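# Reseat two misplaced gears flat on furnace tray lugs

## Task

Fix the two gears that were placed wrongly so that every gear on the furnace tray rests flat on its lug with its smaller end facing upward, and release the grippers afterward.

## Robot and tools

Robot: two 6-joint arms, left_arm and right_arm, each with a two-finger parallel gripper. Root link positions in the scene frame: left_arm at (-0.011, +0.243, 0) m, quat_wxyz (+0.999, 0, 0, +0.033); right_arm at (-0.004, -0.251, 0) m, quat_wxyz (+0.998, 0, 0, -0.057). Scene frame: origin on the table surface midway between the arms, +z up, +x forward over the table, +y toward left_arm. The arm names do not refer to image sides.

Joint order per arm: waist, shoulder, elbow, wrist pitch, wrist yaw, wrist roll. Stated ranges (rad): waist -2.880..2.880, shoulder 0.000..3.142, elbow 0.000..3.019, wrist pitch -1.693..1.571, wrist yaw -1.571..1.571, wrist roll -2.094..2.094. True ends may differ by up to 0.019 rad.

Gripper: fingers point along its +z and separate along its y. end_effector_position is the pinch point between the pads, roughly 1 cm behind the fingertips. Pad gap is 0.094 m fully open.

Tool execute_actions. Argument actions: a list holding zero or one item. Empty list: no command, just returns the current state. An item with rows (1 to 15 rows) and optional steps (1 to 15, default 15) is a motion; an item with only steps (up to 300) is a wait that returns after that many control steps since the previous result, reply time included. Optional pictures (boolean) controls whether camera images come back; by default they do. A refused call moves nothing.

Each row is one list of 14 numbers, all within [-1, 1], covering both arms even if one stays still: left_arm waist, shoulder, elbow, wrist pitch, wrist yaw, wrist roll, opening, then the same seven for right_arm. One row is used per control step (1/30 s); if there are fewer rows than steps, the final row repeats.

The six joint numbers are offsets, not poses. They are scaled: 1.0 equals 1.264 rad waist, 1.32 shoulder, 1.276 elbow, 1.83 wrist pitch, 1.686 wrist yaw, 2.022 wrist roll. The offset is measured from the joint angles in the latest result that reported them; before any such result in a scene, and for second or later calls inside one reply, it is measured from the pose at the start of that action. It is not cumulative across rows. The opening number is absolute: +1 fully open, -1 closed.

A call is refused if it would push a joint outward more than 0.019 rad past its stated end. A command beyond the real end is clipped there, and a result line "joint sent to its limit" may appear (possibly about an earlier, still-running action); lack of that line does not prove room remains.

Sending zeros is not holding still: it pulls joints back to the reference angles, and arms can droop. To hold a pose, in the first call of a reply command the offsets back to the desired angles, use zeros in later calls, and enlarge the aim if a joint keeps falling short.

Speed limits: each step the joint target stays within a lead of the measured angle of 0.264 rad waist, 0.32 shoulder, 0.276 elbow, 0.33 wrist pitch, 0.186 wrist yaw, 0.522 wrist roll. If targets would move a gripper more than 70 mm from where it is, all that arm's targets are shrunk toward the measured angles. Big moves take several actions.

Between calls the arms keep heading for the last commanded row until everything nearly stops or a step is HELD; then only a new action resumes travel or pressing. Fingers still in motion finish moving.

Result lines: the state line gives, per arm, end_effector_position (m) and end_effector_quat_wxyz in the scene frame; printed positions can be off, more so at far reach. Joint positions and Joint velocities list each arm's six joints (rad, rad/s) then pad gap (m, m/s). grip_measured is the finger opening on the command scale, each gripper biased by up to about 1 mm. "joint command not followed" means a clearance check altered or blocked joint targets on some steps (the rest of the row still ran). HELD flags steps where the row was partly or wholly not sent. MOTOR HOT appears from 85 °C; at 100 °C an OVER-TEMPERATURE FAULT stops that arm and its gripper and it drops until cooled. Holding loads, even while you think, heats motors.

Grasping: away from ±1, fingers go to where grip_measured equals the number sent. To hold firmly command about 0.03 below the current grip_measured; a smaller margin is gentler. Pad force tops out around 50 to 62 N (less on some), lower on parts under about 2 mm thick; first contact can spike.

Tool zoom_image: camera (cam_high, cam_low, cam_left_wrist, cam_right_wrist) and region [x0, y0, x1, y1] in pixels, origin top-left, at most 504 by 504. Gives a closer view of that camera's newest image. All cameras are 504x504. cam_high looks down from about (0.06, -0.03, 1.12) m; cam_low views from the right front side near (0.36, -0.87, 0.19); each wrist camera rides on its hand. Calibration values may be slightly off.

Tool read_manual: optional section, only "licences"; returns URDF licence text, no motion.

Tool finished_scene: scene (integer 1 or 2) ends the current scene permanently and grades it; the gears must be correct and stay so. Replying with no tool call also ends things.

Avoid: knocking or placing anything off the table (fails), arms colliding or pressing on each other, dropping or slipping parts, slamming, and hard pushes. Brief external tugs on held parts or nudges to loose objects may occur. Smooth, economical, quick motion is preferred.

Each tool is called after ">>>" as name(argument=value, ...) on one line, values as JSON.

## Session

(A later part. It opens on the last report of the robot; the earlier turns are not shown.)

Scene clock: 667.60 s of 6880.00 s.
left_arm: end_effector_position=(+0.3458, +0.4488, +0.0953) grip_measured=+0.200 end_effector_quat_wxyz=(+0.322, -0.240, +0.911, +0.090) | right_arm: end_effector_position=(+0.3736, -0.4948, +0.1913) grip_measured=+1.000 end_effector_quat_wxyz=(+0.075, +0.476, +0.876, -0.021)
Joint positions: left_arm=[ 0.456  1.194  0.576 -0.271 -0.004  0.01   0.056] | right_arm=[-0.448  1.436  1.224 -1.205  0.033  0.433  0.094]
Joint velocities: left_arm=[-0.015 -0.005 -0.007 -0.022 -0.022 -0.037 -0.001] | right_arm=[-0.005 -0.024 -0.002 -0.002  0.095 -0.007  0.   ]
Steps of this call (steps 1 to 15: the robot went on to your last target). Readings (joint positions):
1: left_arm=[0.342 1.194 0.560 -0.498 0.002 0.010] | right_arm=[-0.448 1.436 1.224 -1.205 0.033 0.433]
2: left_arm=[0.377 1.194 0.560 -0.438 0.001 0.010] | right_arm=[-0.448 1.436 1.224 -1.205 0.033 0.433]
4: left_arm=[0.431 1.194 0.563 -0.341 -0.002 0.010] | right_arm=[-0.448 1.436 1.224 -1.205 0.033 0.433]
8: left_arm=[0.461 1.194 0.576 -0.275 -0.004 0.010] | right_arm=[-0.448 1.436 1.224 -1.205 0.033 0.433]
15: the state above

>>> execute_actions(actions=[{"rows":[[0,0,0.01,0.03,0,0,0.13,0,0,0,0,0,0,1],[0,0.01,0.02,0.07,0,0,0.13,0,0,0,0,0,0,1],[0,0.03,0.03,0.12,0,0,0.13,0,0,0,0,0,0,1],[0,0.06,0.04,0.17,0,0,0.13,0,0,0,0,0,0,1],[0,0.09,0.05,0.22,0,0,0.13,0,0,0,0,0,0,1],[0,0.13,0.06,0.27,0,0,0.13,0,0,0,0,0,0,1],[0,0.17,0.07,0.32,0,0,0.13,0,0,0,0,0,0,1],[0,0.21,0.08,0.37,0,0,0.13,0,0,0,0,0,0,1],[0,0.25,0.09,0.42,0,0,0.13,0,0,0,0,0,0,1],[0,0.29,0.1,0.47,0,0,0.13,0,0,0,0,0,0,1],[0,0.33,0.11,0.52,0,0,0.13,0,0,0,0,0,0,1],[0,0.37,0.12,0.57,0,0,0.13,0,0,0,0,0,0,1],[0,0.41,0.12,0.61,0,0,0.13,0,0,0,0,0,0,1],[0,0.44,0.12,0.645,0,0,0.13,0,0,0,0,0,0,1]]}], pictures=false)

>>> execute_actions(actions=[{"steps":20}])

Scene clock: 676.33 s of 6880.00 s.
left_arm: end_effector_position=(+0.4917, +0.5330, +0.0917) grip_measured=+0.200 end_effector_quat_wxyz=(+0.583, -0.203, +0.770, +0.161) | right_arm: end_effector_position=(+0.3736, -0.4948, +0.1913) grip_measured=+1.000 end_effector_quat_wxyz=(+0.075, +0.476, +0.876, -0.021)
Joint positions: left_arm=[ 0.456  1.751  0.691  0.789 -0.004  0.01   0.056] | right_arm=[-0.448  1.436  1.224 -1.205  0.033  0.433  0.094]
Joint velocities: left_arm=[ 0.015  1.236  0.247  1.419  0.051 -0.037 -0.   ] | right_arm=[ 0.005 -0.005 -0.007 -0.022 -0.051  0.007  0.   ]
Steps of this call (steps 1 to 15: the robot went on to your last target; steps 16 to 90: nothing new was sent; then 5.23 s passed at rest; steps 91 to 105: all 15 steps of this action). Readings (joint positions):
91: left_arm=[0.456 1.194 0.575 -0.267 -0.004 0.010] | right_arm=[-0.448 1.436 1.224 -1.205 0.033 0.433]
92: left_arm=[0.456 1.196 0.573 -0.249 -0.004 0.010] | right_arm=[-0.448 1.436 1.224 -1.205 0.033 0.433]
94: left_arm=[0.456 1.217 0.571 -0.149 -0.004 0.010] | right_arm=[-0.448 1.436 1.224 -1.205 0.033 0.433]
98: left_arm=[0.456 1.358 0.589 0.195 -0.004 0.010] | right_arm=[-0.448 1.436 1.224 -1.205 0.033 0.433]
105: the state above

Scene clock: 677.00 s of 6880.00 s.
left_arm: end_effector_position=(+0.4949, +0.5349, +0.0765) grip_measured=+0.200 end_effector_quat_wxyz=(+0.591, -0.202, +0.763, +0.163) | right_arm: end_effector_position=(+0.3736, -0.4948, +0.1913) grip_measured=+1.000 end_effector_quat_wxyz=(+0.075, +0.476, +0.876, -0.021)
Joint positions: left_arm=[ 0.456  1.816  0.695  0.871 -0.004  0.01   0.056] | right_arm=[-0.448  1.436  1.224 -1.205  0.033  0.433  0.094]
Joint velocities: left_arm=[-0.015 -0.015  0.007  0.007  0.007 -0.007  0.001] | right_arm=[-0.005 -0.005 -0.012 -0.022 -0.051 -0.051  0.   ]
Steps of this call (steps 1 to 20: the robot went on to your last target). Readings (joint positions):
1: left_arm=[0.456 1.786 0.697 0.824 -0.004 0.010] | right_arm=[-0.448 1.436 1.224 -1.205 0.033 0.433]
2: left_arm=[0.456 1.808 0.697 0.841 -0.004 0.010] | right_arm=[-0.448 1.436 1.224 -1.205 0.033 0.433]
4: left_arm=[0.456 1.826 0.695 0.847 -0.004 0.010] | right_arm=[-0.448 1.436 1.224 -1.205 0.033 0.433]
8: left_arm=[0.456 1.821 0.695 0.865 -0.004 0.010] | right_arm=[-0.448 1.436 1.224 -1.205 0.033 0.433]
20: the state above
camera_calibration (this result's frames):
cam_left_wrist: T_world_to_cam=[[0.492551, -0.870095, -0.0181317, 0.222507], [-0.670357, -0.366031, -0.645479, 0.580002], [0.554991, 0.330086, -0.763563, -0.268094], [0, 0, 0, 1]] pos_world=[0.428002, 0.494395, 0.173707]
cam_right_wrist: T_world_to_cam=[[-0.839231, -0.543338, -0.0217902, 0.0464307], [-0.494964, 0.746694, 0.444363, 0.472842], [-0.225169, 0.383709, -0.895582, 0.567189], [0, 0, 0, 1]] pos_world=[0.400719, -0.545476, 0.298863]

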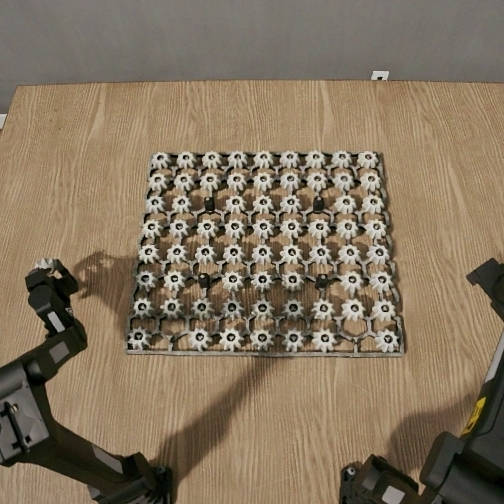

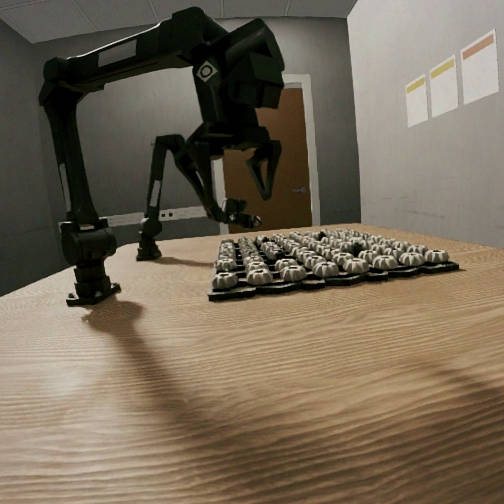

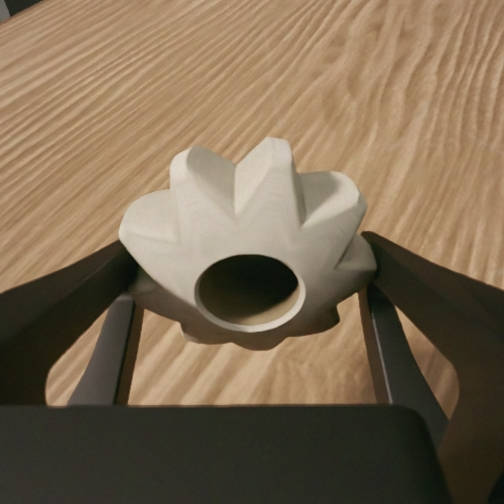

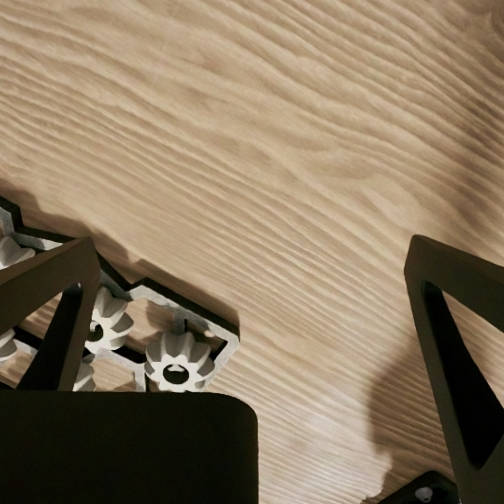

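>>> execute_actions(actions=[])

Scene clock: 690.03 s of 6880.00 s.
left_arm: end_effector_position=(+0.4949, +0.5349, +0.0765) grip_measured=+0.200 end_effector_quat_wxyz=(+0.591, -0.202, +0.763, +0.163) | right_arm: end_effector_position=(+0.3736, -0.4948, +0.1913) grip_measured=+1.000 end_effector_quat_wxyz=(+0.075, +0.476, +0.876, -0.021)
Joint positions: left_arm=[ 0.456  1.816  0.695  0.871 -0.004  0.01   0.056] | right_arm=[-0.448  1.436  1.224 -1.205  0.033  0.433  0.094]
Joint velocities: left_arm=[-0.005 -0.005 -0.012 -0.002  0.037 -0.007 -0.   ] | right_arm=[-0.005 -0.005 -0.002 -0.012 -0.037 -0.007  0.   ]
Steps of this call (steps 1 to 15: the robot went on to your last target; steps 16 to 90: nothing new was sent; then 10.03 s passed at rest). Readings (joint positions):
1: left_arm=[0.456 1.816 0.695 0.871 -0.004 0.010] | right_arm=[-0.448 1.436 1.224 -1.205 0.033 0.433]
2: left_arm=[0.456 1.816 0.695 0.871 -0.004 0.010] | right_arm=[-0.448 1.436 1.224 -1.205 0.033 0.433]
4: left_arm=[0.456 1.816 0.695 0.871 -0.004 0.010] | right_arm=[-0.448 1.436 1.224 -1.205 0.033 0.433]
8: left_arm=[0.456 1.816 0.695 0.871 -0.004 0.010] | right_arm=[-0.448 1.436 1.224 -1.205 0.033 0.433]
90: the state above
All arms were judged still, so your last target was given up. Only a new action makes them travel on or press farther. Fingers that are still opening or closing keep moving.
camera_calibration (this result's frames):
cam_left_wrist: T_world_to_cam=[[0.492551, -0.870095, -0.0181317, 0.222507], [-0.670357, -0.366031, -0.645479, 0.580002], [0.554991, 0.330086, -0.763563, -0.268094], [0, 0, 0, 1]] pos_world=[0.428002, 0.494395, 0.173707]
cam_right_wrist: T_world_to_cam=[[-0.839231, -0.543338, -0.0217902, 0.0464307], [-0.494964, 0.746694, 0.444363, 0.472842], [-0.225169, 0.383709, -0.895582, 0.567189], [0, 0, 0, 1]] pos_world=[0.400719, -0.545476, 0.298863]

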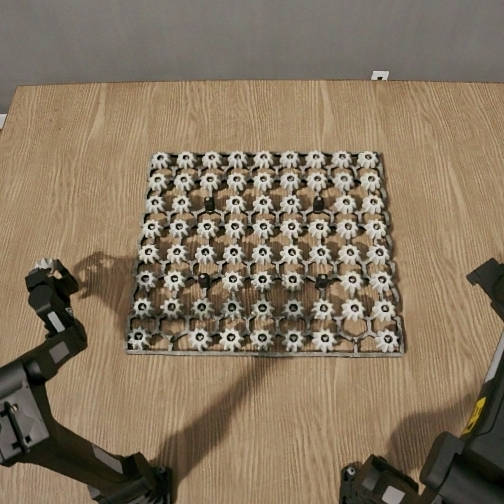

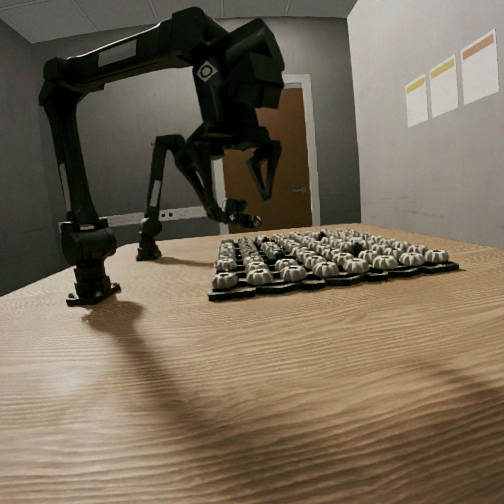

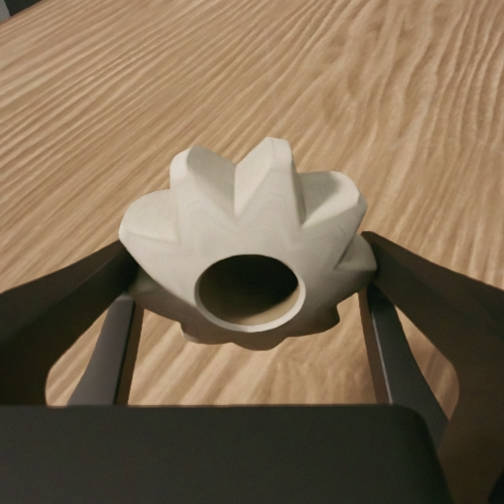

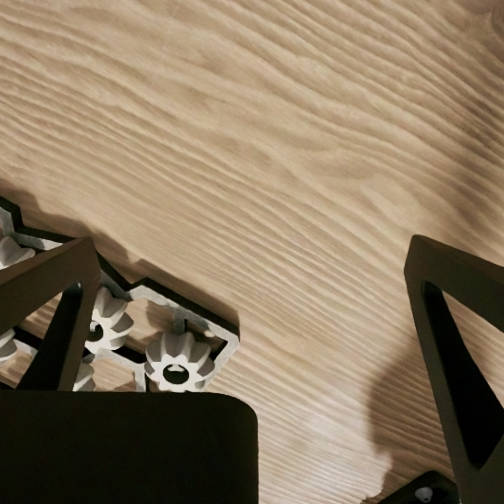

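>>> execute_actions(actions=[{"rows":[[0,0.03,0,0.04,0,0,0.13,0,0,0,0,0,0,1],[0,0.06,0,0.07,0,0,0.13,0,0,0,0,0,0,1],[0,0.09,0,0.1,0,0,0.13,0,0,0,0,0,0,1],[0,0.12,0,0.13,0,0,0.13,0,0,0,0,0,0,1],[0,0.14,0,0.155,0,0,0.13,0,0,0,0,0,0,1],[0,0.16,0,0.175,0,0,0.13,0,0,0,0,0,0,1],[0,0.177,0,0.19,0,0,0.13,0,0,0,0,0,0,1]],"steps":15}])

>>> execute_actions(actions=[{"steps":15}])

Scene clock: 698.00 s of 6880.00 s.
left_arm: end_effector_position=(+0.4920, +0.5329, +0.0235) grip_measured=+0.194 end_effector_quat_wxyz=(+0.625, -0.192, +0.736, +0.174) | right_arm: end_effector_position=(+0.3736, -0.4948, +0.1913) grip_measured=+1.000 end_effector_quat_wxyz=(+0.075, +0.476, +0.876, -0.021)
Joint positions: left_arm=[ 0.456  2.048  0.692  1.197 -0.004  0.017  0.056] | right_arm=[-0.448  1.436  1.224 -1.205  0.033  0.433  0.094]
Joint velocities: left_arm=[-0.005 -0.005 -0.002  0.017  0.007  0.051  0.001] | right_arm=[-0.015 -0.005  0.002 -0.007 -0.081  0.007  0.   ]
Steps of this call (steps 1 to 90: nothing new was sent; then 4.47 s passed at rest; steps 91 to 105: all 15 steps of this action). Readings (joint positions):
91: left_arm=[0.456 1.819 0.694 0.877 -0.004 0.010] | right_arm=[-0.448 1.436 1.224 -1.205 0.033 0.433]
92: left_arm=[0.456 1.830 0.693 0.902 -0.004 0.010] | right_arm=[-0.448 1.436 1.224 -1.205 0.033 0.433]
94: left_arm=[0.456 1.878 0.693 0.987 -0.004 0.010] | right_arm=[-0.448 1.436 1.224 -1.205 0.033 0.433]
98: left_arm=[0.456 2.026 0.693 1.144 -0.004 0.010] | right_arm=[-0.448 1.436 1.224 -1.205 0.033 0.433]
105: the state above
camera_calibration (this result's frames):
cam_left_wrist: T_world_to_cam=[[0.49266, -0.869846, -0.0255659, 0.221284], [-0.619619, -0.330006, -0.712158, 0.500457], [0.611031, 0.366693, -0.701554, -0.354852], [0, 0, 0, 1]] pos_world=[0.417901, 0.487759, 0.113114]
cam_right_wrist: T_world_to_cam=[[-0.839231, -0.543338, -0.0217902, 0.0464307], [-0.494964, 0.746694, 0.444363, 0.472842], [-0.225169, 0.383709, -0.895582, 0.567189], [0, 0, 0, 1]] pos_world=[0.400719, -0.545476, 0.298863]

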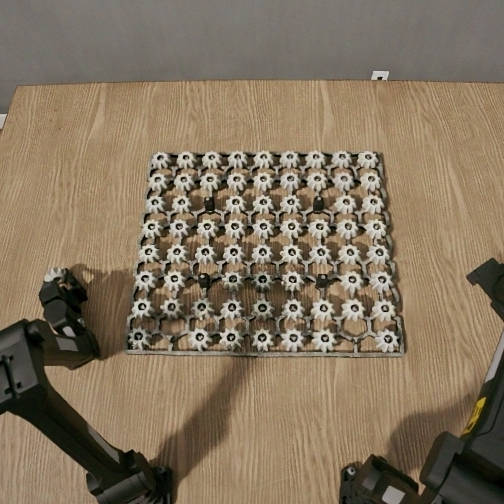

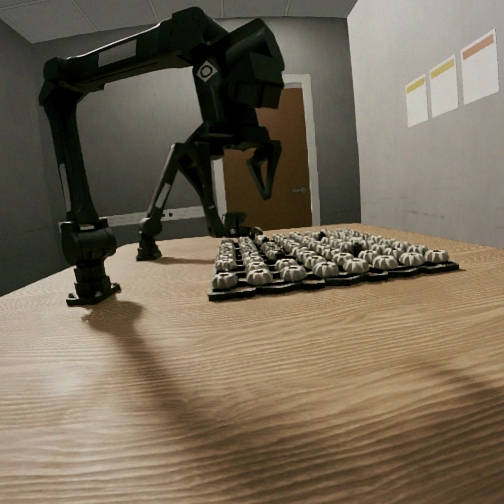

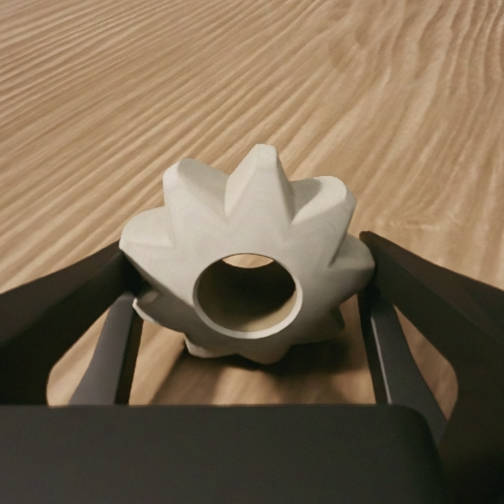

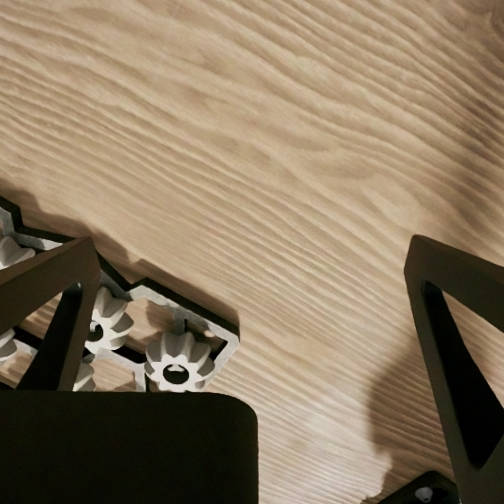

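Scene clock: 698.50 s of 6880.00 s.
left_arm: end_effector_position=(+0.4920, +0.5329, +0.0235) grip_measured=+0.194 end_effector_quat_wxyz=(+0.625, -0.192, +0.736, +0.174) | right_arm: end_effector_position=(+0.3736, -0.4948, +0.1913) grip_measured=+1.000 end_effector_quat_wxyz=(+0.075, +0.476, +0.876, -0.021)
Joint positions: left_arm=[ 0.456  2.048  0.692  1.197 -0.004  0.017  0.056] | right_arm=[-0.448  1.436  1.224 -1.205  0.033  0.433  0.094]
Joint velocities: left_arm=[-0.005 -0.005 -0.002 -0.022 -0.007 -0.007 -0.001] | right_arm=[-0.005 -0.005 -0.007 -0.002  0.007 -0.081  0.   ]
Steps of this call (steps 1 to 15: the robot went on to your last target). Readings (joint positions):
1: left_arm=[0.456 2.048 0.692 1.197 -0.004 0.017] | right_arm=[-0.448 1.436 1.224 -1.205 0.033 0.433]
2: left_arm=[0.456 2.048 0.692 1.197 -0.004 0.017] | right_arm=[-0.448 1.436 1.224 -1.205 0.033 0.433]
4: left_arm=[0.456 2.048 0.692 1.197 -0.004 0.017] | right_arm=[-0.448 1.436 1.224 -1.205 0.033 0.433]
8: left_arm=[0.456 2.048 0.692 1.197 -0.004 0.017] | right_arm=[-0.448 1.436 1.224 -1.205 0.033 0.433]
15: the state above
All arms were judged still, so your last target was given up. Only a new action makes them travel on or press farther. Fingers that are still opening or closing keep moving.
camera_calibration (this result's frames):
cam_left_wrist: T_world_to_cam=[[0.49266, -0.869846, -0.0255659, 0.221284], [-0.619619, -0.330006, -0.712158, 0.500457], [0.611031, 0.366693, -0.701554, -0.354852], [0, 0, 0, 1]] pos_world=[0.417901, 0.487759, 0.113114]
cam_right_wrist: T_world_to_cam=[[-0.839231, -0.543338, -0.0217902, 0.0464307], [-0.494964, 0.746694, 0.444363, 0.472842], [-0.225169, 0.383709, -0.895582, 0.567189], [0, 0, 0, 1]] pos_world=[0.400719, -0.545476, 0.298863]

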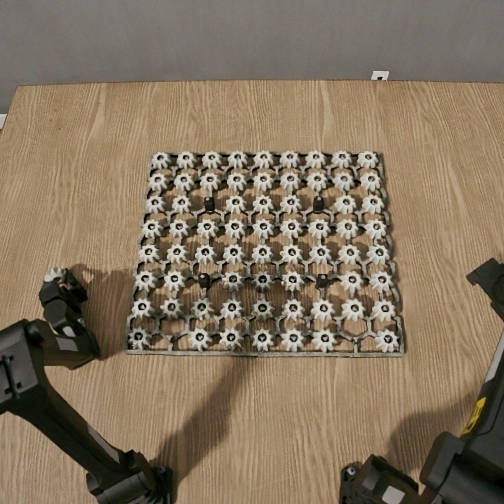

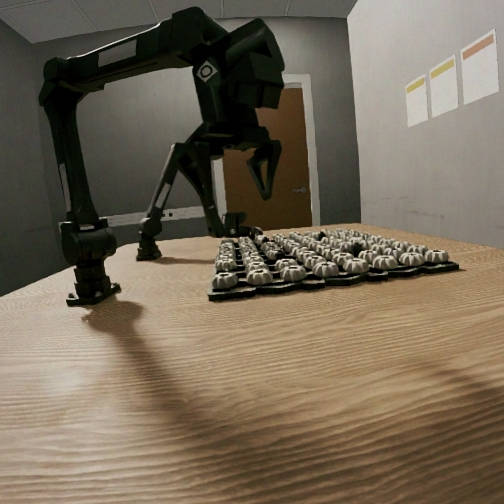

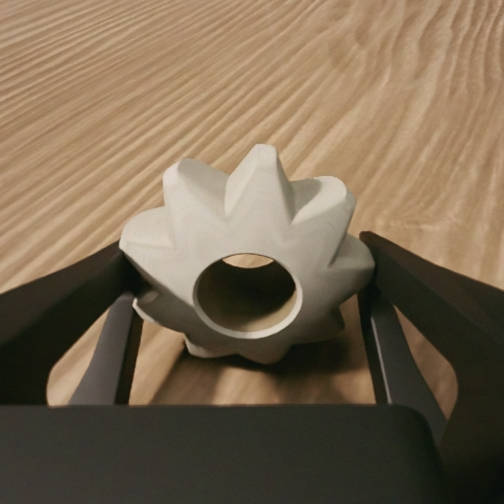

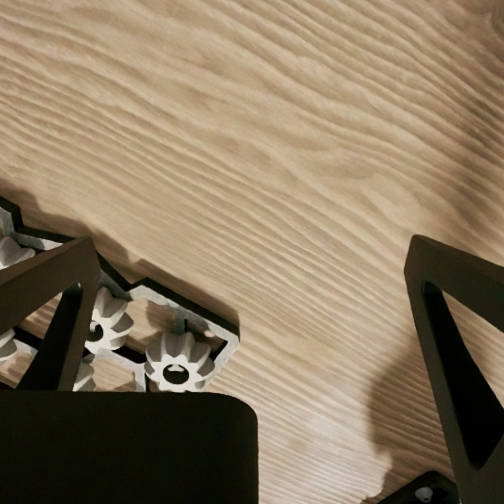

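Loosen and drag inward.

>>> execute_actions(actions=[{"rows":[[0,0,0,0,0,0,0.205,0,0,0,0,0,0,1],[0,0,0,0,0,0,0.205,0,0,0,0,0,0,1],[0,0,0,0,0,0,0.205,0,0,0,0,0,0,1],[0,0,0,0,0,0,0.205,0,0,0,0,0,0,1],[0,-0.005,-0.015,0.004,0,0,0.205,0,0,0,0,0,0,1],[0,-0.01,-0.03,0.008,0,0,0.205,0,0,0,0,0,0,1],[0,-0.015,-0.045,0.012,0,0,0.205,0,0,0,0,0,0,1],[0,-0.02,-0.06,0.016,0,0,0.205,0,0,0,0,0,0,1],[0,-0.026,-0.075,0.02,0,0,0.205,0,0,0,0,0,0,1],[0,-0.03,-0.085,0.022,0,0,0.205,0,0,0,0,0,0,1]],"steps":15}])

Scene clock: 704.60 s of 6880.00 s.
left_arm: end_effector_position=(+0.4600, +0.5145, +0.0205) grip_measured=+0.210 end_effector_quat_wxyz=(+0.614, -0.194, +0.746, +0.171) | right_arm: end_effector_position=(+0.3736, -0.4948, +0.1913) grip_measured=+1.000 end_effector_quat_wxyz=(+0.075, +0.476, +0.876, -0.021)
Joint positions: left_arm=[ 0.456  2.01   0.591  1.23  -0.004  0.017  0.057] | right_arm=[-0.448  1.436  1.224 -1.205  0.033  0.433  0.094]
Joint velocities: left_arm=[-0.015 -0.005  0.002 -0.022 -0.037  0.037  0.   ] | right_arm=[-0.005  0.005  0.002 -0.007  0.051 -0.037  0.   ]
Steps of this call (steps 1 to 90: nothing new was sent; then 2.60 s passed at rest; steps 91 to 105: all 15 steps of this action). Readings (joint positions):
91: left_arm=[0.456 2.048 0.692 1.197 -0.004 0.017] | right_arm=[-0.448 1.436 1.224 -1.205 0.033 0.433]
92: left_arm=[0.456 2.048 0.692 1.197 -0.004 0.017] | right_arm=[-0.448 1.436 1.224 -1.205 0.033 0.433]
94: left_arm=[0.456 2.048 0.692 1.197 -0.004 0.017] | right_arm=[-0.448 1.436 1.224 -1.205 0.033 0.433]
98: left_arm=[0.456 2.041 0.669 1.206 -0.004 0.017] | right_arm=[-0.448 1.436 1.224 -1.205 0.033 0.433]
105: the state above
camera_calibration (this result's frames):
cam_left_wrist: T_world_to_cam=[[0.491928, -0.870256, -0.0257049, 0.221484], [-0.63809, -0.340291, -0.690683, 0.485806], [0.592324, 0.356168, -0.722701, -0.316225], [0, 0, 0, 1]] pos_world=[0.388342, 0.470693, 0.112695]
cam_right_wrist: T_world_to_cam=[[-0.839231, -0.543338, -0.0217902, 0.0464307], [-0.494964, 0.746694, 0.444363, 0.472842], [-0.225169, 0.383709, -0.895582, 0.567189], [0, 0, 0, 1]] pos_world=[0.400719, -0.545476, 0.298863]

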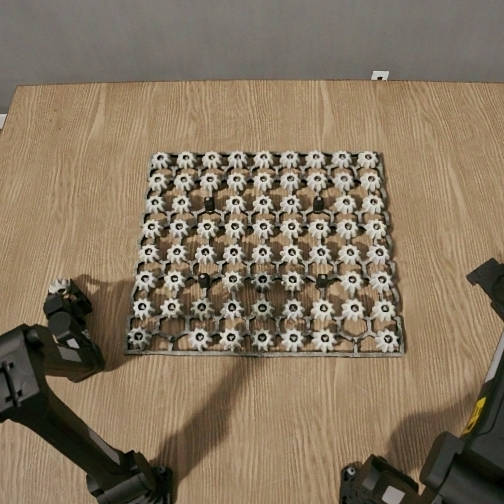

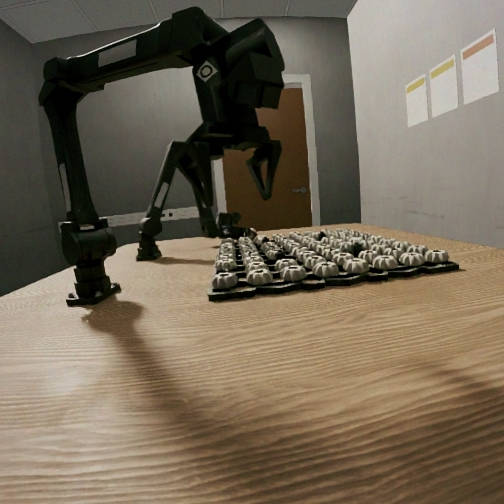

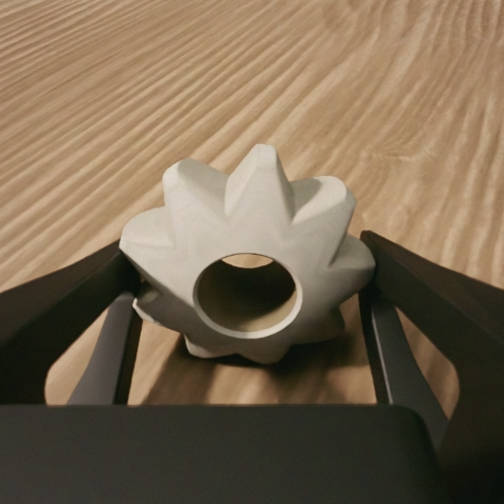

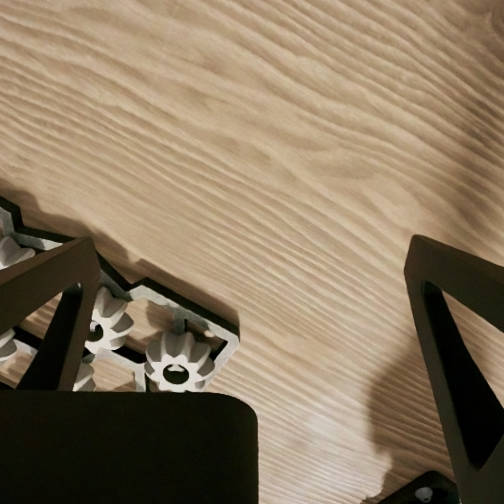

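>>> execute_actions(actions=[{"rows":[[0,0,0,0,0,0,0.235,0,0,0,0,0,0,1],[0,0,0,0,0,0,0.235,0,0,0,0,0,0,1],[0,0,0,0,0,0,0.235,0,0,0,0,0,0,1],[0,-0.003,-0.012,0.004,0,0,0.235,0,0,0,0,0,0,1],[0,-0.006,-0.024,0.008,0,0,0.235,0,0,0,0,0,0,1],[0,-0.009,-0.036,0.012,0,0,0.235,0,0,0,0,0,0,1],[0,-0.012,-0.048,0.016,0,0,0.235,0,0,0,0,0,0,1],[0,-0.015,-0.06,0.02,0,0,0.235,0,0,0,0,0,0,1],[0,-0.018,-0.07,0.022,0,0,0.235,0,0,0,0,0,0,1]],"steps":15}])

Scene clock: 710.73 s of 6880.00 s.
left_arm: end_effector_position=(+0.4347, +0.4999, +0.0192) grip_measured=+0.233 end_effector_quat_wxyz=(+0.608, -0.195, +0.751, +0.170) | right_arm: end_effector_position=(+0.3736, -0.4948, +0.1913) grip_measured=+1.000 end_effector_quat_wxyz=(+0.075, +0.476, +0.876, -0.021)
Joint positions: left_arm=[ 0.456  1.986  0.512  1.269 -0.004  0.017  0.058] | right_arm=[-0.448  1.436  1.224 -1.205  0.033  0.433  0.094]
Joint velocities: left_arm=[-0.005 -0.005 -0.007 -0.007  0.066  0.007 -0.   ] | right_arm=[-0.015 -0.015  0.007 -0.002 -0.037 -0.037  0.   ]
Steps of this call (steps 1 to 15: the robot went on to your last target; steps 16 to 90: nothing new was sent; then 2.63 s passed at rest; steps 91 to 105: all 15 steps of this action). Readings (joint positions):
91: left_arm=[0.456 2.010 0.591 1.230 -0.004 0.017] | right_arm=[-0.448 1.436 1.224 -1.205 0.033 0.433]
92: left_arm=[0.456 2.010 0.591 1.230 -0.004 0.017] | right_arm=[-0.448 1.436 1.224 -1.205 0.033 0.433]
94: left_arm=[0.456 2.010 0.591 1.230 -0.004 0.017] | right_arm=[-0.448 1.436 1.224 -1.205 0.033 0.433]
98: left_arm=[0.456 2.005 0.565 1.249 -0.004 0.017] | right_arm=[-0.448 1.436 1.224 -1.205 0.033 0.433]
105: the state above
camera_calibration (this result's frames):
cam_left_wrist: T_world_to_cam=[[0.491491, -0.870496, -0.025939, 0.221523], [-0.647976, -0.34563, -0.678724, 0.470531], [0.581862, 0.350395, -0.733935, -0.289322], [0, 0, 0, 1]] pos_world=[0.364362, 0.456841, 0.112763]
cam_right_wrist: T_world_to_cam=[[-0.839231, -0.543338, -0.0217902, 0.0464307], [-0.494964, 0.746694, 0.444363, 0.472842], [-0.225169, 0.383709, -0.895582, 0.567189], [0, 0, 0, 1]] pos_world=[0.400719, -0.545476, 0.298863]

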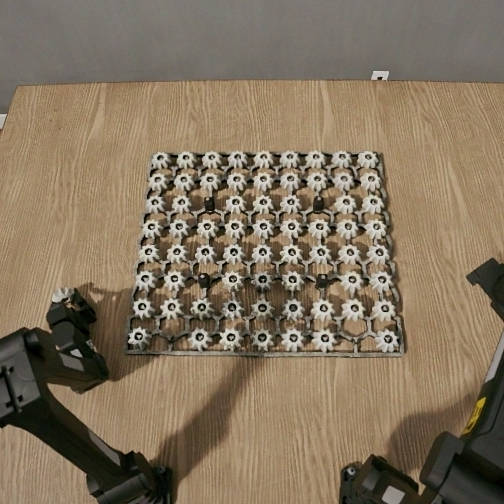

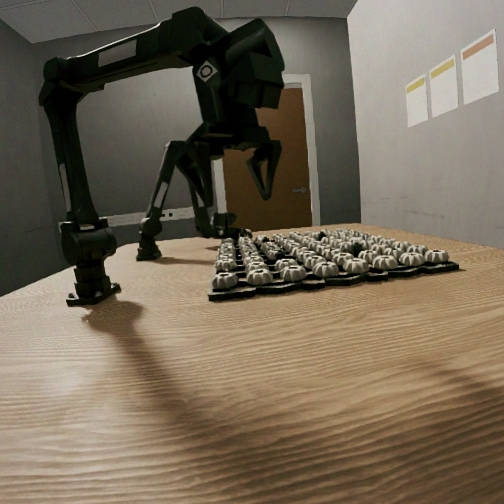

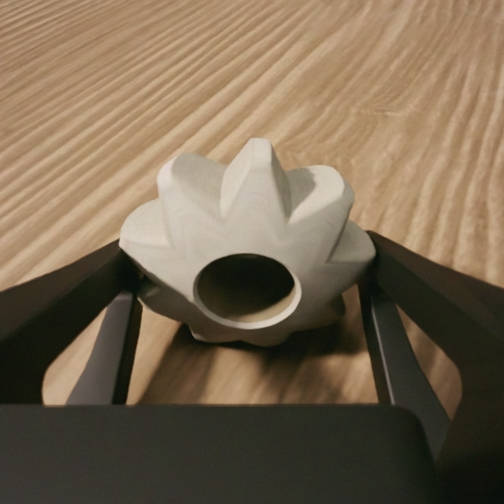

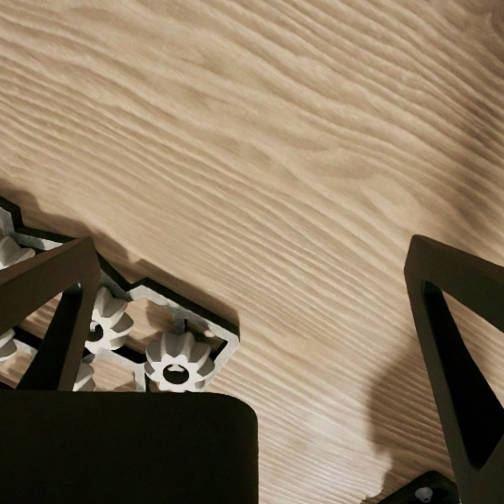

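>>> execute_actions(actions=[{"rows":[[0,0,0,0,0,0,0.26,0,0,0,0,0,0,1],[0,0,0,0,0,0,0.26,0,0,0,0,0,0,1],[0,-0.003,-0.012,0.004,0,0,0.26,0,0,0,0,0,0,1],[0,-0.006,-0.024,0.008,0,0,0.26,0,0,0,0,0,0,1],[0,-0.009,-0.036,0.012,0,0,0.26,0,0,0,0,0,0,1],[0,-0.012,-0.048,0.016,0,0,0.26,0,0,0,0,0,0,1],[0,-0.015,-0.06,0.02,0,0,0.26,0,0,0,0,0,0,1]],"steps":15}])

Scene clock: 717.30 s of 6880.00 s.
left_arm: end_effector_position=(+0.4128, +0.4871, +0.0182) grip_measured=+0.257 end_effector_quat_wxyz=(+0.602, -0.196, +0.755, +0.168) | right_arm: end_effector_position=(+0.3736, -0.4948, +0.1913) grip_measured=+1.000 end_effector_quat_wxyz=(+0.075, +0.476, +0.876, -0.021)
Joint positions: left_arm=[ 0.456  1.967  0.444  1.303 -0.005  0.017  0.059] | right_arm=[-0.448  1.436  1.224 -1.205  0.033  0.433  0.094]
Joint velocities: left_arm=[-0.015 -0.005  0.017  0.007 -0.022 -0.037 -0.   ] | right_arm=[-0.005 -0.015  0.012 -0.007 -0.037  0.022  0.   ]
Steps of this call (steps 1 to 15: the robot went on to your last target; steps 16 to 90: nothing new was sent; then 3.07 s passed at rest; steps 91 to 105: all 15 steps of this action). Readings (joint positions):
91: left_arm=[0.456 1.986 0.512 1.269 -0.005 0.017] | right_arm=[-0.448 1.436 1.224 -1.205 0.033 0.433]
92: left_arm=[0.456 1.986 0.512 1.269 -0.005 0.017] | right_arm=[-0.448 1.436 1.224 -1.205 0.033 0.433]
94: left_arm=[0.456 1.986 0.510 1.271 -0.005 0.017] | right_arm=[-0.448 1.436 1.224 -1.205 0.033 0.433]
98: left_arm=[0.456 1.976 0.469 1.294 -0.005 0.017] | right_arm=[-0.448 1.436 1.224 -1.205 0.033 0.433]
105: the state above
camera_calibration (this result's frames):
cam_left_wrist: T_world_to_cam=[[0.491149, -0.870691, -0.0258889, 0.22139], [-0.656686, -0.350576, -0.667728, 0.457059], [0.572308, 0.344954, -0.743955, -0.266016], [0, 0, 0, 1]] pos_world=[0.343652, 0.444759, 0.113018]
cam_right_wrist: T_world_to_cam=[[-0.839231, -0.543338, -0.0217902, 0.0464307], [-0.494964, 0.746694, 0.444363, 0.472842], [-0.225169, 0.383709, -0.895582, 0.567189], [0, 0, 0, 1]] pos_world=[0.400719, -0.545476, 0.298863]

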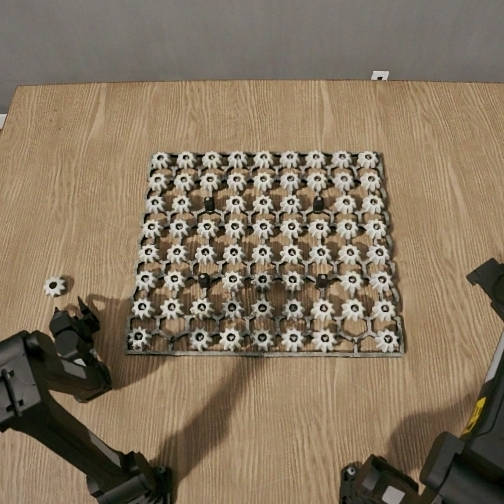

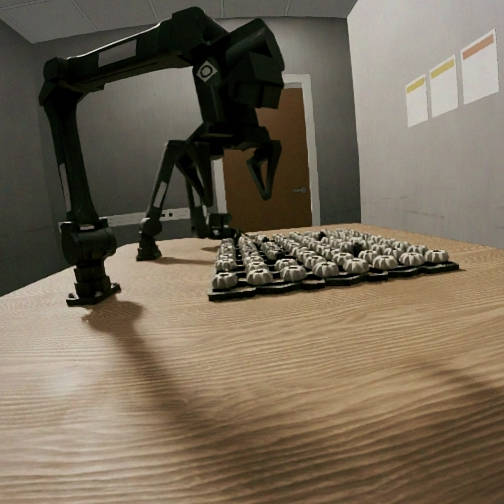

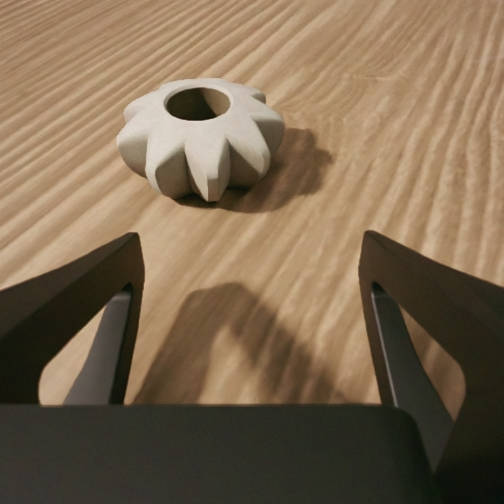

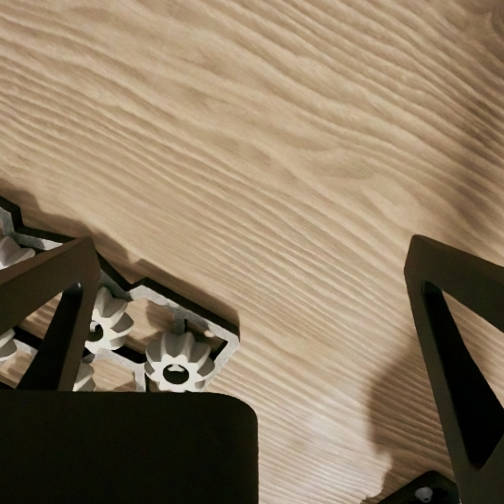

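>>> zoom_image(camera="cam_left_wrist", region=[90,50,350,230])

>>> zoom_image(camera="cam_high", region=[20,250,180,360])

Region (90, 50, 350, 230) of cam_left_wrist's 504x504 image, scaled by 1.938, with more detail than that image has; it fills the top 349 rows of this view, and the rest is white.

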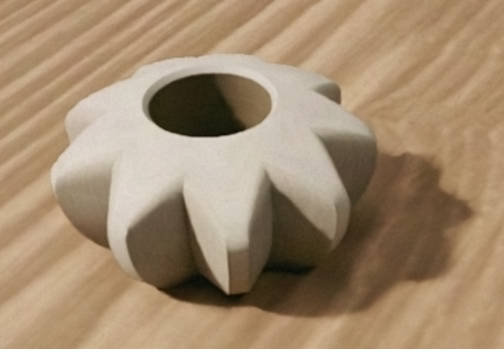

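Region (20, 250, 180, 360) of cam_high's 504x504 image, scaled by 3.150, with more detail than that image has; it fills the top 346 rows of this view, and the rest is white.

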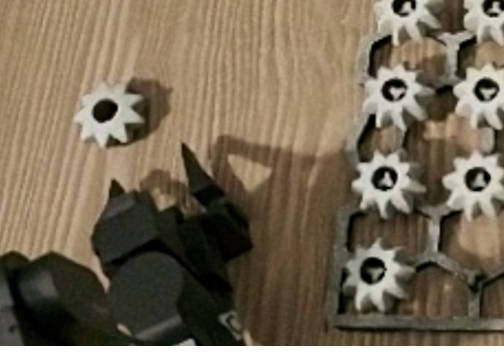

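>>> execute_actions(actions=[{"rows":[[0.015,0,0,0,0,0,1,0,0,0,0,0,0,1],[0.032,0,0,0,0,0,1,0,0,0,0,0,0,1],[0.032,0,0,0,0,0,1,0,0,0,0,0,0,1],[0.032,0,0,0,0,0,1,0,0,0,0,0,0,1],[0.032,0,0,0,0,0,1,0,0,0,0,0,0,1],[0.032,0.006,0.02,-0.007,0,0,1,0,0,0,0,0,0,1],[0.032,0.012,0.04,-0.014,0,0,1,0,0,0,0,0,0,1],[0.032,0.018,0.06,-0.021,0,0,1,0,0,0,0,0,0,1],[0.032,0.024,0.08,-0.028,0,0,1,0,0,0,0,0,0,1],[0.032,0.03,0.1,-0.035,0,0,1,0,0,0,0,0,0,1],[0.032,0.037,0.12,-0.042,0,0,1,0,0,0,0,0,0,1],[0.032,0.042,0.135,-0.048,0,0,1,0,0,0,0,0,0,1]],"steps":15}])

>>> execute_actions(actions=[{"steps":10}])

Scene clock: 746.17 s of 6880.00 s.
left_arm: end_effector_position=(+0.4551, +0.5346, +0.0222) grip_measured=+1.000 end_effector_quat_wxyz=(+0.614, -0.207, +0.740, +0.183) | right_arm: end_effector_position=(+0.3736, -0.4948, +0.1913) grip_measured=+1.000 end_effector_quat_wxyz=(+0.075, +0.476, +0.876, -0.021)
Joint positions: left_arm=[ 0.492  2.014  0.607  1.227 -0.004  0.017  0.094] | right_arm=[-0.448  1.436  1.224 -1.205  0.033  0.433  0.094]
Joint velocities: left_arm=[-0.015  0.093  0.33  -0.09   0.022 -0.051  0.   ] | right_arm=[-0.005 -0.005 -0.002 -0.012  0.051  0.007  0.   ]
Steps of this call (steps 1 to 15: the robot went on to your last target; steps 16 to 90: nothing new was sent; then 25.37 s passed at rest; steps 91 to 105: all 15 steps of this action). Readings (joint positions):
91: left_arm=[0.456 1.967 0.444 1.303 -0.005 0.017] | right_arm=[-0.448 1.436 1.224 -1.205 0.033 0.433]
92: left_arm=[0.459 1.967 0.444 1.303 -0.004 0.017] | right_arm=[-0.448 1.436 1.224 -1.205 0.033 0.433]
94: left_arm=[0.471 1.967 0.444 1.303 -0.004 0.017] | right_arm=[-0.448 1.436 1.224 -1.205 0.033 0.433]
98: left_arm=[0.490 1.968 0.457 1.293 -0.004 0.017] | right_arm=[-0.448 1.436 1.224 -1.205 0.033 0.433]
105: the state above
camera_calibration (this result's frames):
cam_left_wrist: T_world_to_cam=[[0.522929, -0.851977, -0.0260768, 0.217552], [-0.620905, -0.359784, -0.696442, 0.493413], [0.583971, 0.380381, -0.717139, -0.328499], [0, 0, 0, 1]] pos_world=[0.384432, 0.487827, 0.113727]
cam_right_wrist: T_world_to_cam=[[-0.839231, -0.543338, -0.0217902, 0.0464307], [-0.494964, 0.746694, 0.444363, 0.472842], [-0.225169, 0.383709, -0.895582, 0.567189], [0, 0, 0, 1]] pos_world=[0.400719, -0.545476, 0.298863]

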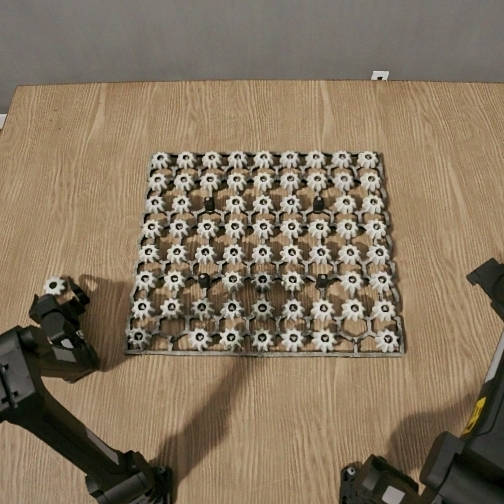

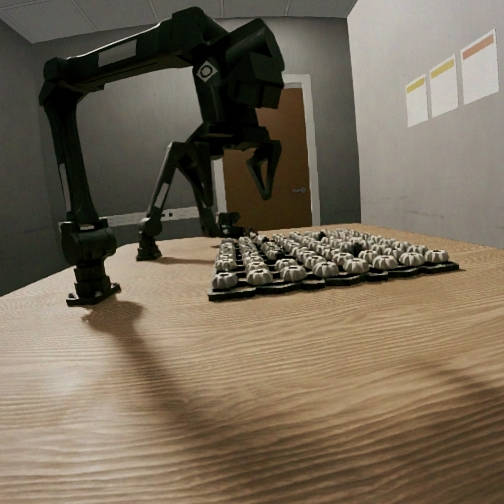

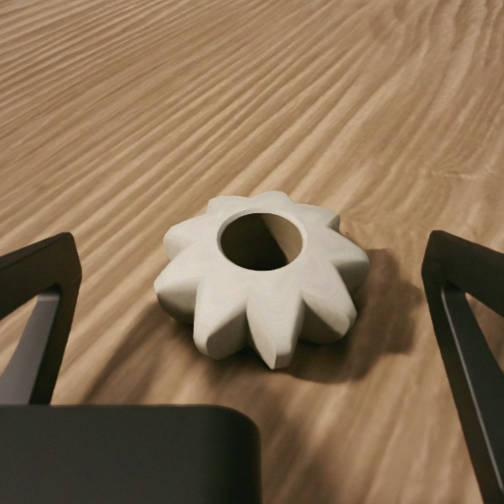

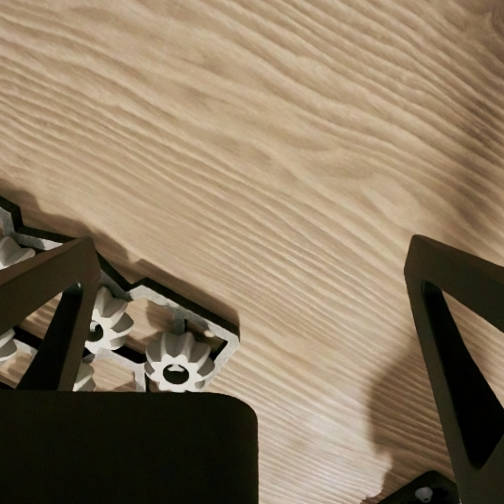

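Scene clock: 746.50 s of 6880.00 s.
left_arm: end_effector_position=(+0.4574, +0.5360, +0.0221) grip_measured=+1.000 end_effector_quat_wxyz=(+0.614, -0.207, +0.740, +0.183) | right_arm: end_effector_position=(+0.3736, -0.4948, +0.1913) grip_measured=+1.000 end_effector_quat_wxyz=(+0.075, +0.476, +0.876, -0.021)
Joint positions: left_arm=[ 0.492  2.017  0.615  1.222 -0.004  0.017  0.094] | right_arm=[-0.448  1.436  1.224 -1.205  0.033  0.433  0.094]
Joint velocities: left_arm=[-0.015 -0.005 -0.012 -0.012  0.007 -0.051  0.   ] | right_arm=[-0.015 -0.024 -0.007  0.007  0.037  0.051  0.   ]
Steps of this call (steps 1 to 10: the robot went on to your last target). Readings (joint positions):
1: left_arm=[0.492 2.016 0.614 1.224 -0.004 0.017] | right_arm=[-0.448 1.436 1.224 -1.205 0.033 0.433]
2: left_arm=[0.492 2.016 0.615 1.223 -0.004 0.017] | right_arm=[-0.448 1.436 1.224 -1.205 0.033 0.433]
4: left_arm=[0.492 2.017 0.615 1.222 -0.004 0.017] | right_arm=[-0.448 1.436 1.224 -1.205 0.033 0.433]
8: left_arm=[0.492 2.017 0.615 1.222 -0.004 0.017] | right_arm=[-0.448 1.436 1.224 -1.205 0.033 0.433]
10: the state above
camera_calibration (this result's frames):
cam_left_wrist: T_world_to_cam=[[0.522937, -0.851972, -0.0260801, 0.217567], [-0.62068, -0.359644, -0.696716, 0.49515], [0.584203, 0.380526, -0.716873, -0.330661], [0, 0, 0, 1]] pos_world=[0.386729, 0.489264, 0.113611]
cam_right_wrist: T_world_to_cam=[[-0.839231, -0.543338, -0.0217902, 0.0464307], [-0.494964, 0.746694, 0.444363, 0.472842], [-0.225169, 0.383709, -0.895582, 0.567189], [0, 0, 0, 1]] pos_world=[0.400719, -0.545476, 0.298863]

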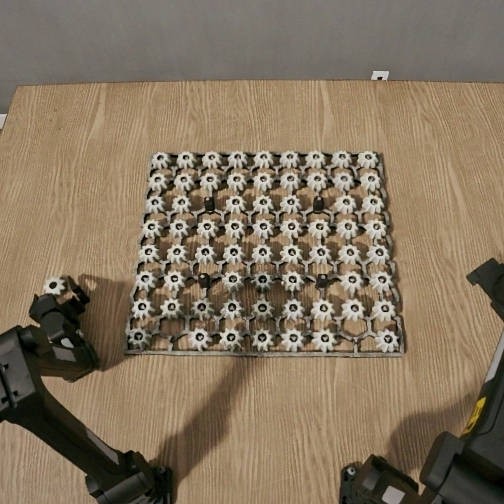

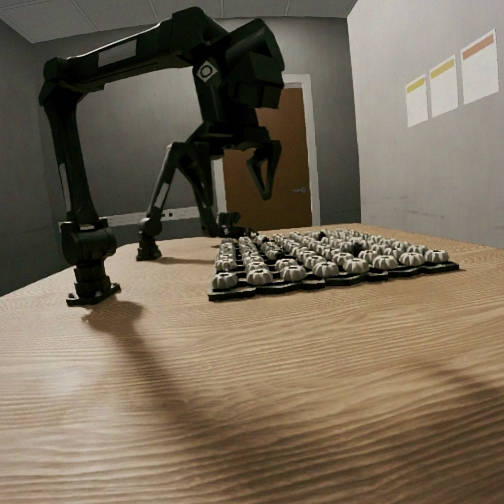

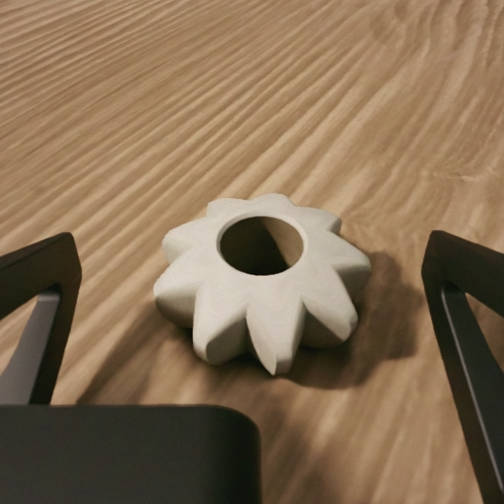

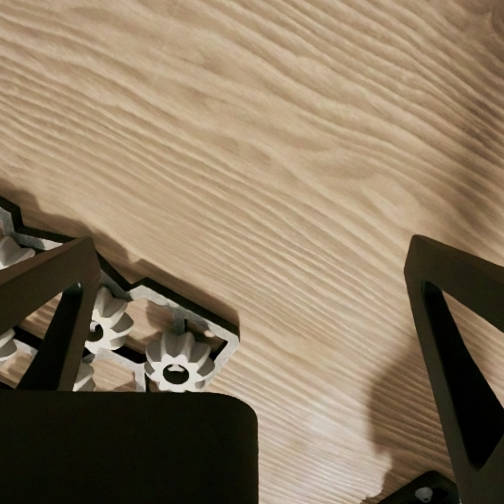

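>>> execute_actions(actions=[{"rows":[[0,0.008,0.015,-0.005,0,0,1,0,0,0,0,0,0,1],[0,0.016,0.03,-0.01,0,0,1,0,0,0,0,0,0,1],[0,0.024,0.045,-0.015,0,0,1,0,0,0,0,0,0,1],[0,0.032,0.062,-0.022,0,0,1,0,0,0,0,0,0,1]],"steps":15}])

Scene clock: 751.70 s of 6880.00 s.
left_arm: end_effector_position=(+0.4775, +0.5485, +0.0222) grip_measured=+1.000 end_effector_quat_wxyz=(+0.618, -0.206, +0.736, +0.185) | right_arm: end_effector_position=(+0.3736, -0.4948, +0.1913) grip_measured=+1.000 end_effector_quat_wxyz=(+0.075, +0.476, +0.876, -0.021)
Joint positions: left_arm=[ 0.492  2.042  0.681  1.194 -0.004  0.017  0.094] | right_arm=[-0.448  1.436  1.224 -1.205  0.033  0.433  0.094]
Joint velocities: left_arm=[ 0.005  0.005 -0.022 -0.012 -0.007 -0.037  0.   ] | right_arm=[-0.005 -0.005  0.002 -0.002 -0.051  0.007  0.   ]
Steps of this call (steps 1 to 15: the robot went on to your last target; steps 16 to 90: nothing new was sent; then 1.70 s passed at rest; steps 91 to 105: all 15 steps of this action). Readings (joint positions):
91: left_arm=[0.492 2.017 0.615 1.221 -0.004 0.017] | right_arm=[-0.448 1.436 1.224 -1.205 0.033 0.433]
92: left_arm=[0.492 2.017 0.615 1.219 -0.004 0.017] | right_arm=[-0.448 1.436 1.224 -1.205 0.033 0.433]
94: left_arm=[0.492 2.022 0.628 1.212 -0.004 0.017] | right_arm=[-0.448 1.436 1.224 -1.205 0.033 0.433]
98: left_arm=[0.492 2.040 0.676 1.196 -0.004 0.017] | right_arm=[-0.448 1.436 1.224 -1.205 0.033 0.433]
105: the state above
camera_calibration (this result's frames):
cam_left_wrist: T_world_to_cam=[[0.523225, -0.851792, -0.0261881, 0.217536], [-0.612968, -0.354819, -0.705956, 0.50601], [0.592036, 0.385426, -0.707772, -0.353688], [0, 0, 0, 1]] pos_world=[0.405743, 0.501158, 0.112587]
cam_right_wrist: T_world_to_cam=[[-0.839231, -0.543338, -0.0217902, 0.0464307], [-0.494964, 0.746694, 0.444363, 0.472842], [-0.225169, 0.383709, -0.895582, 0.567189], [0, 0, 0, 1]] pos_world=[0.400719, -0.545476, 0.298863]

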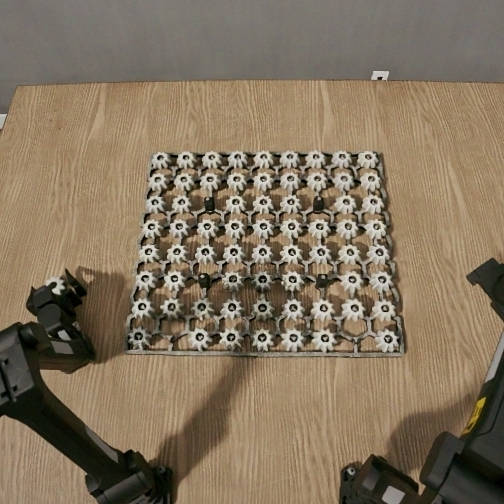

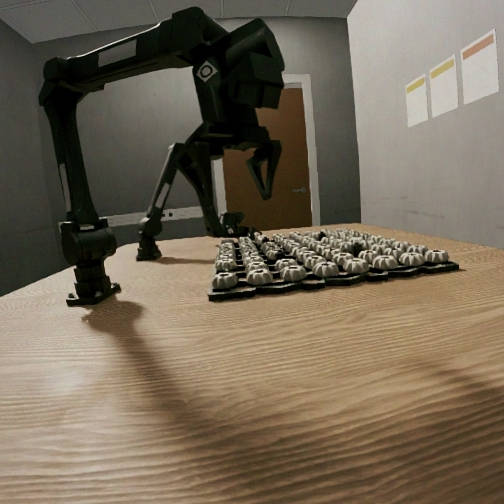

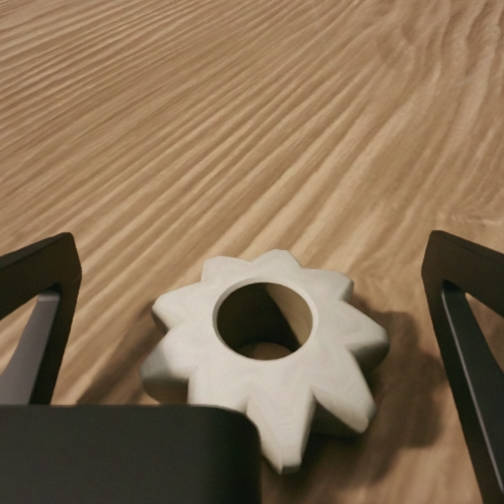

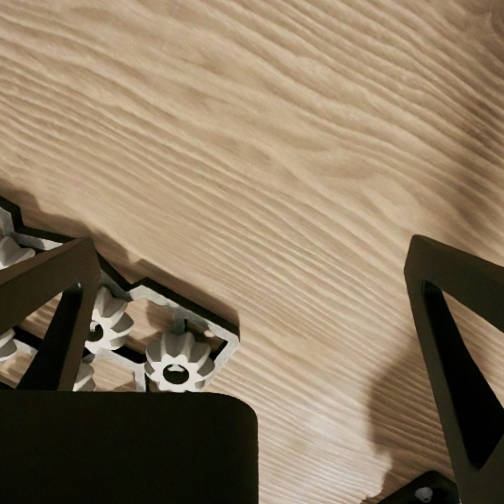

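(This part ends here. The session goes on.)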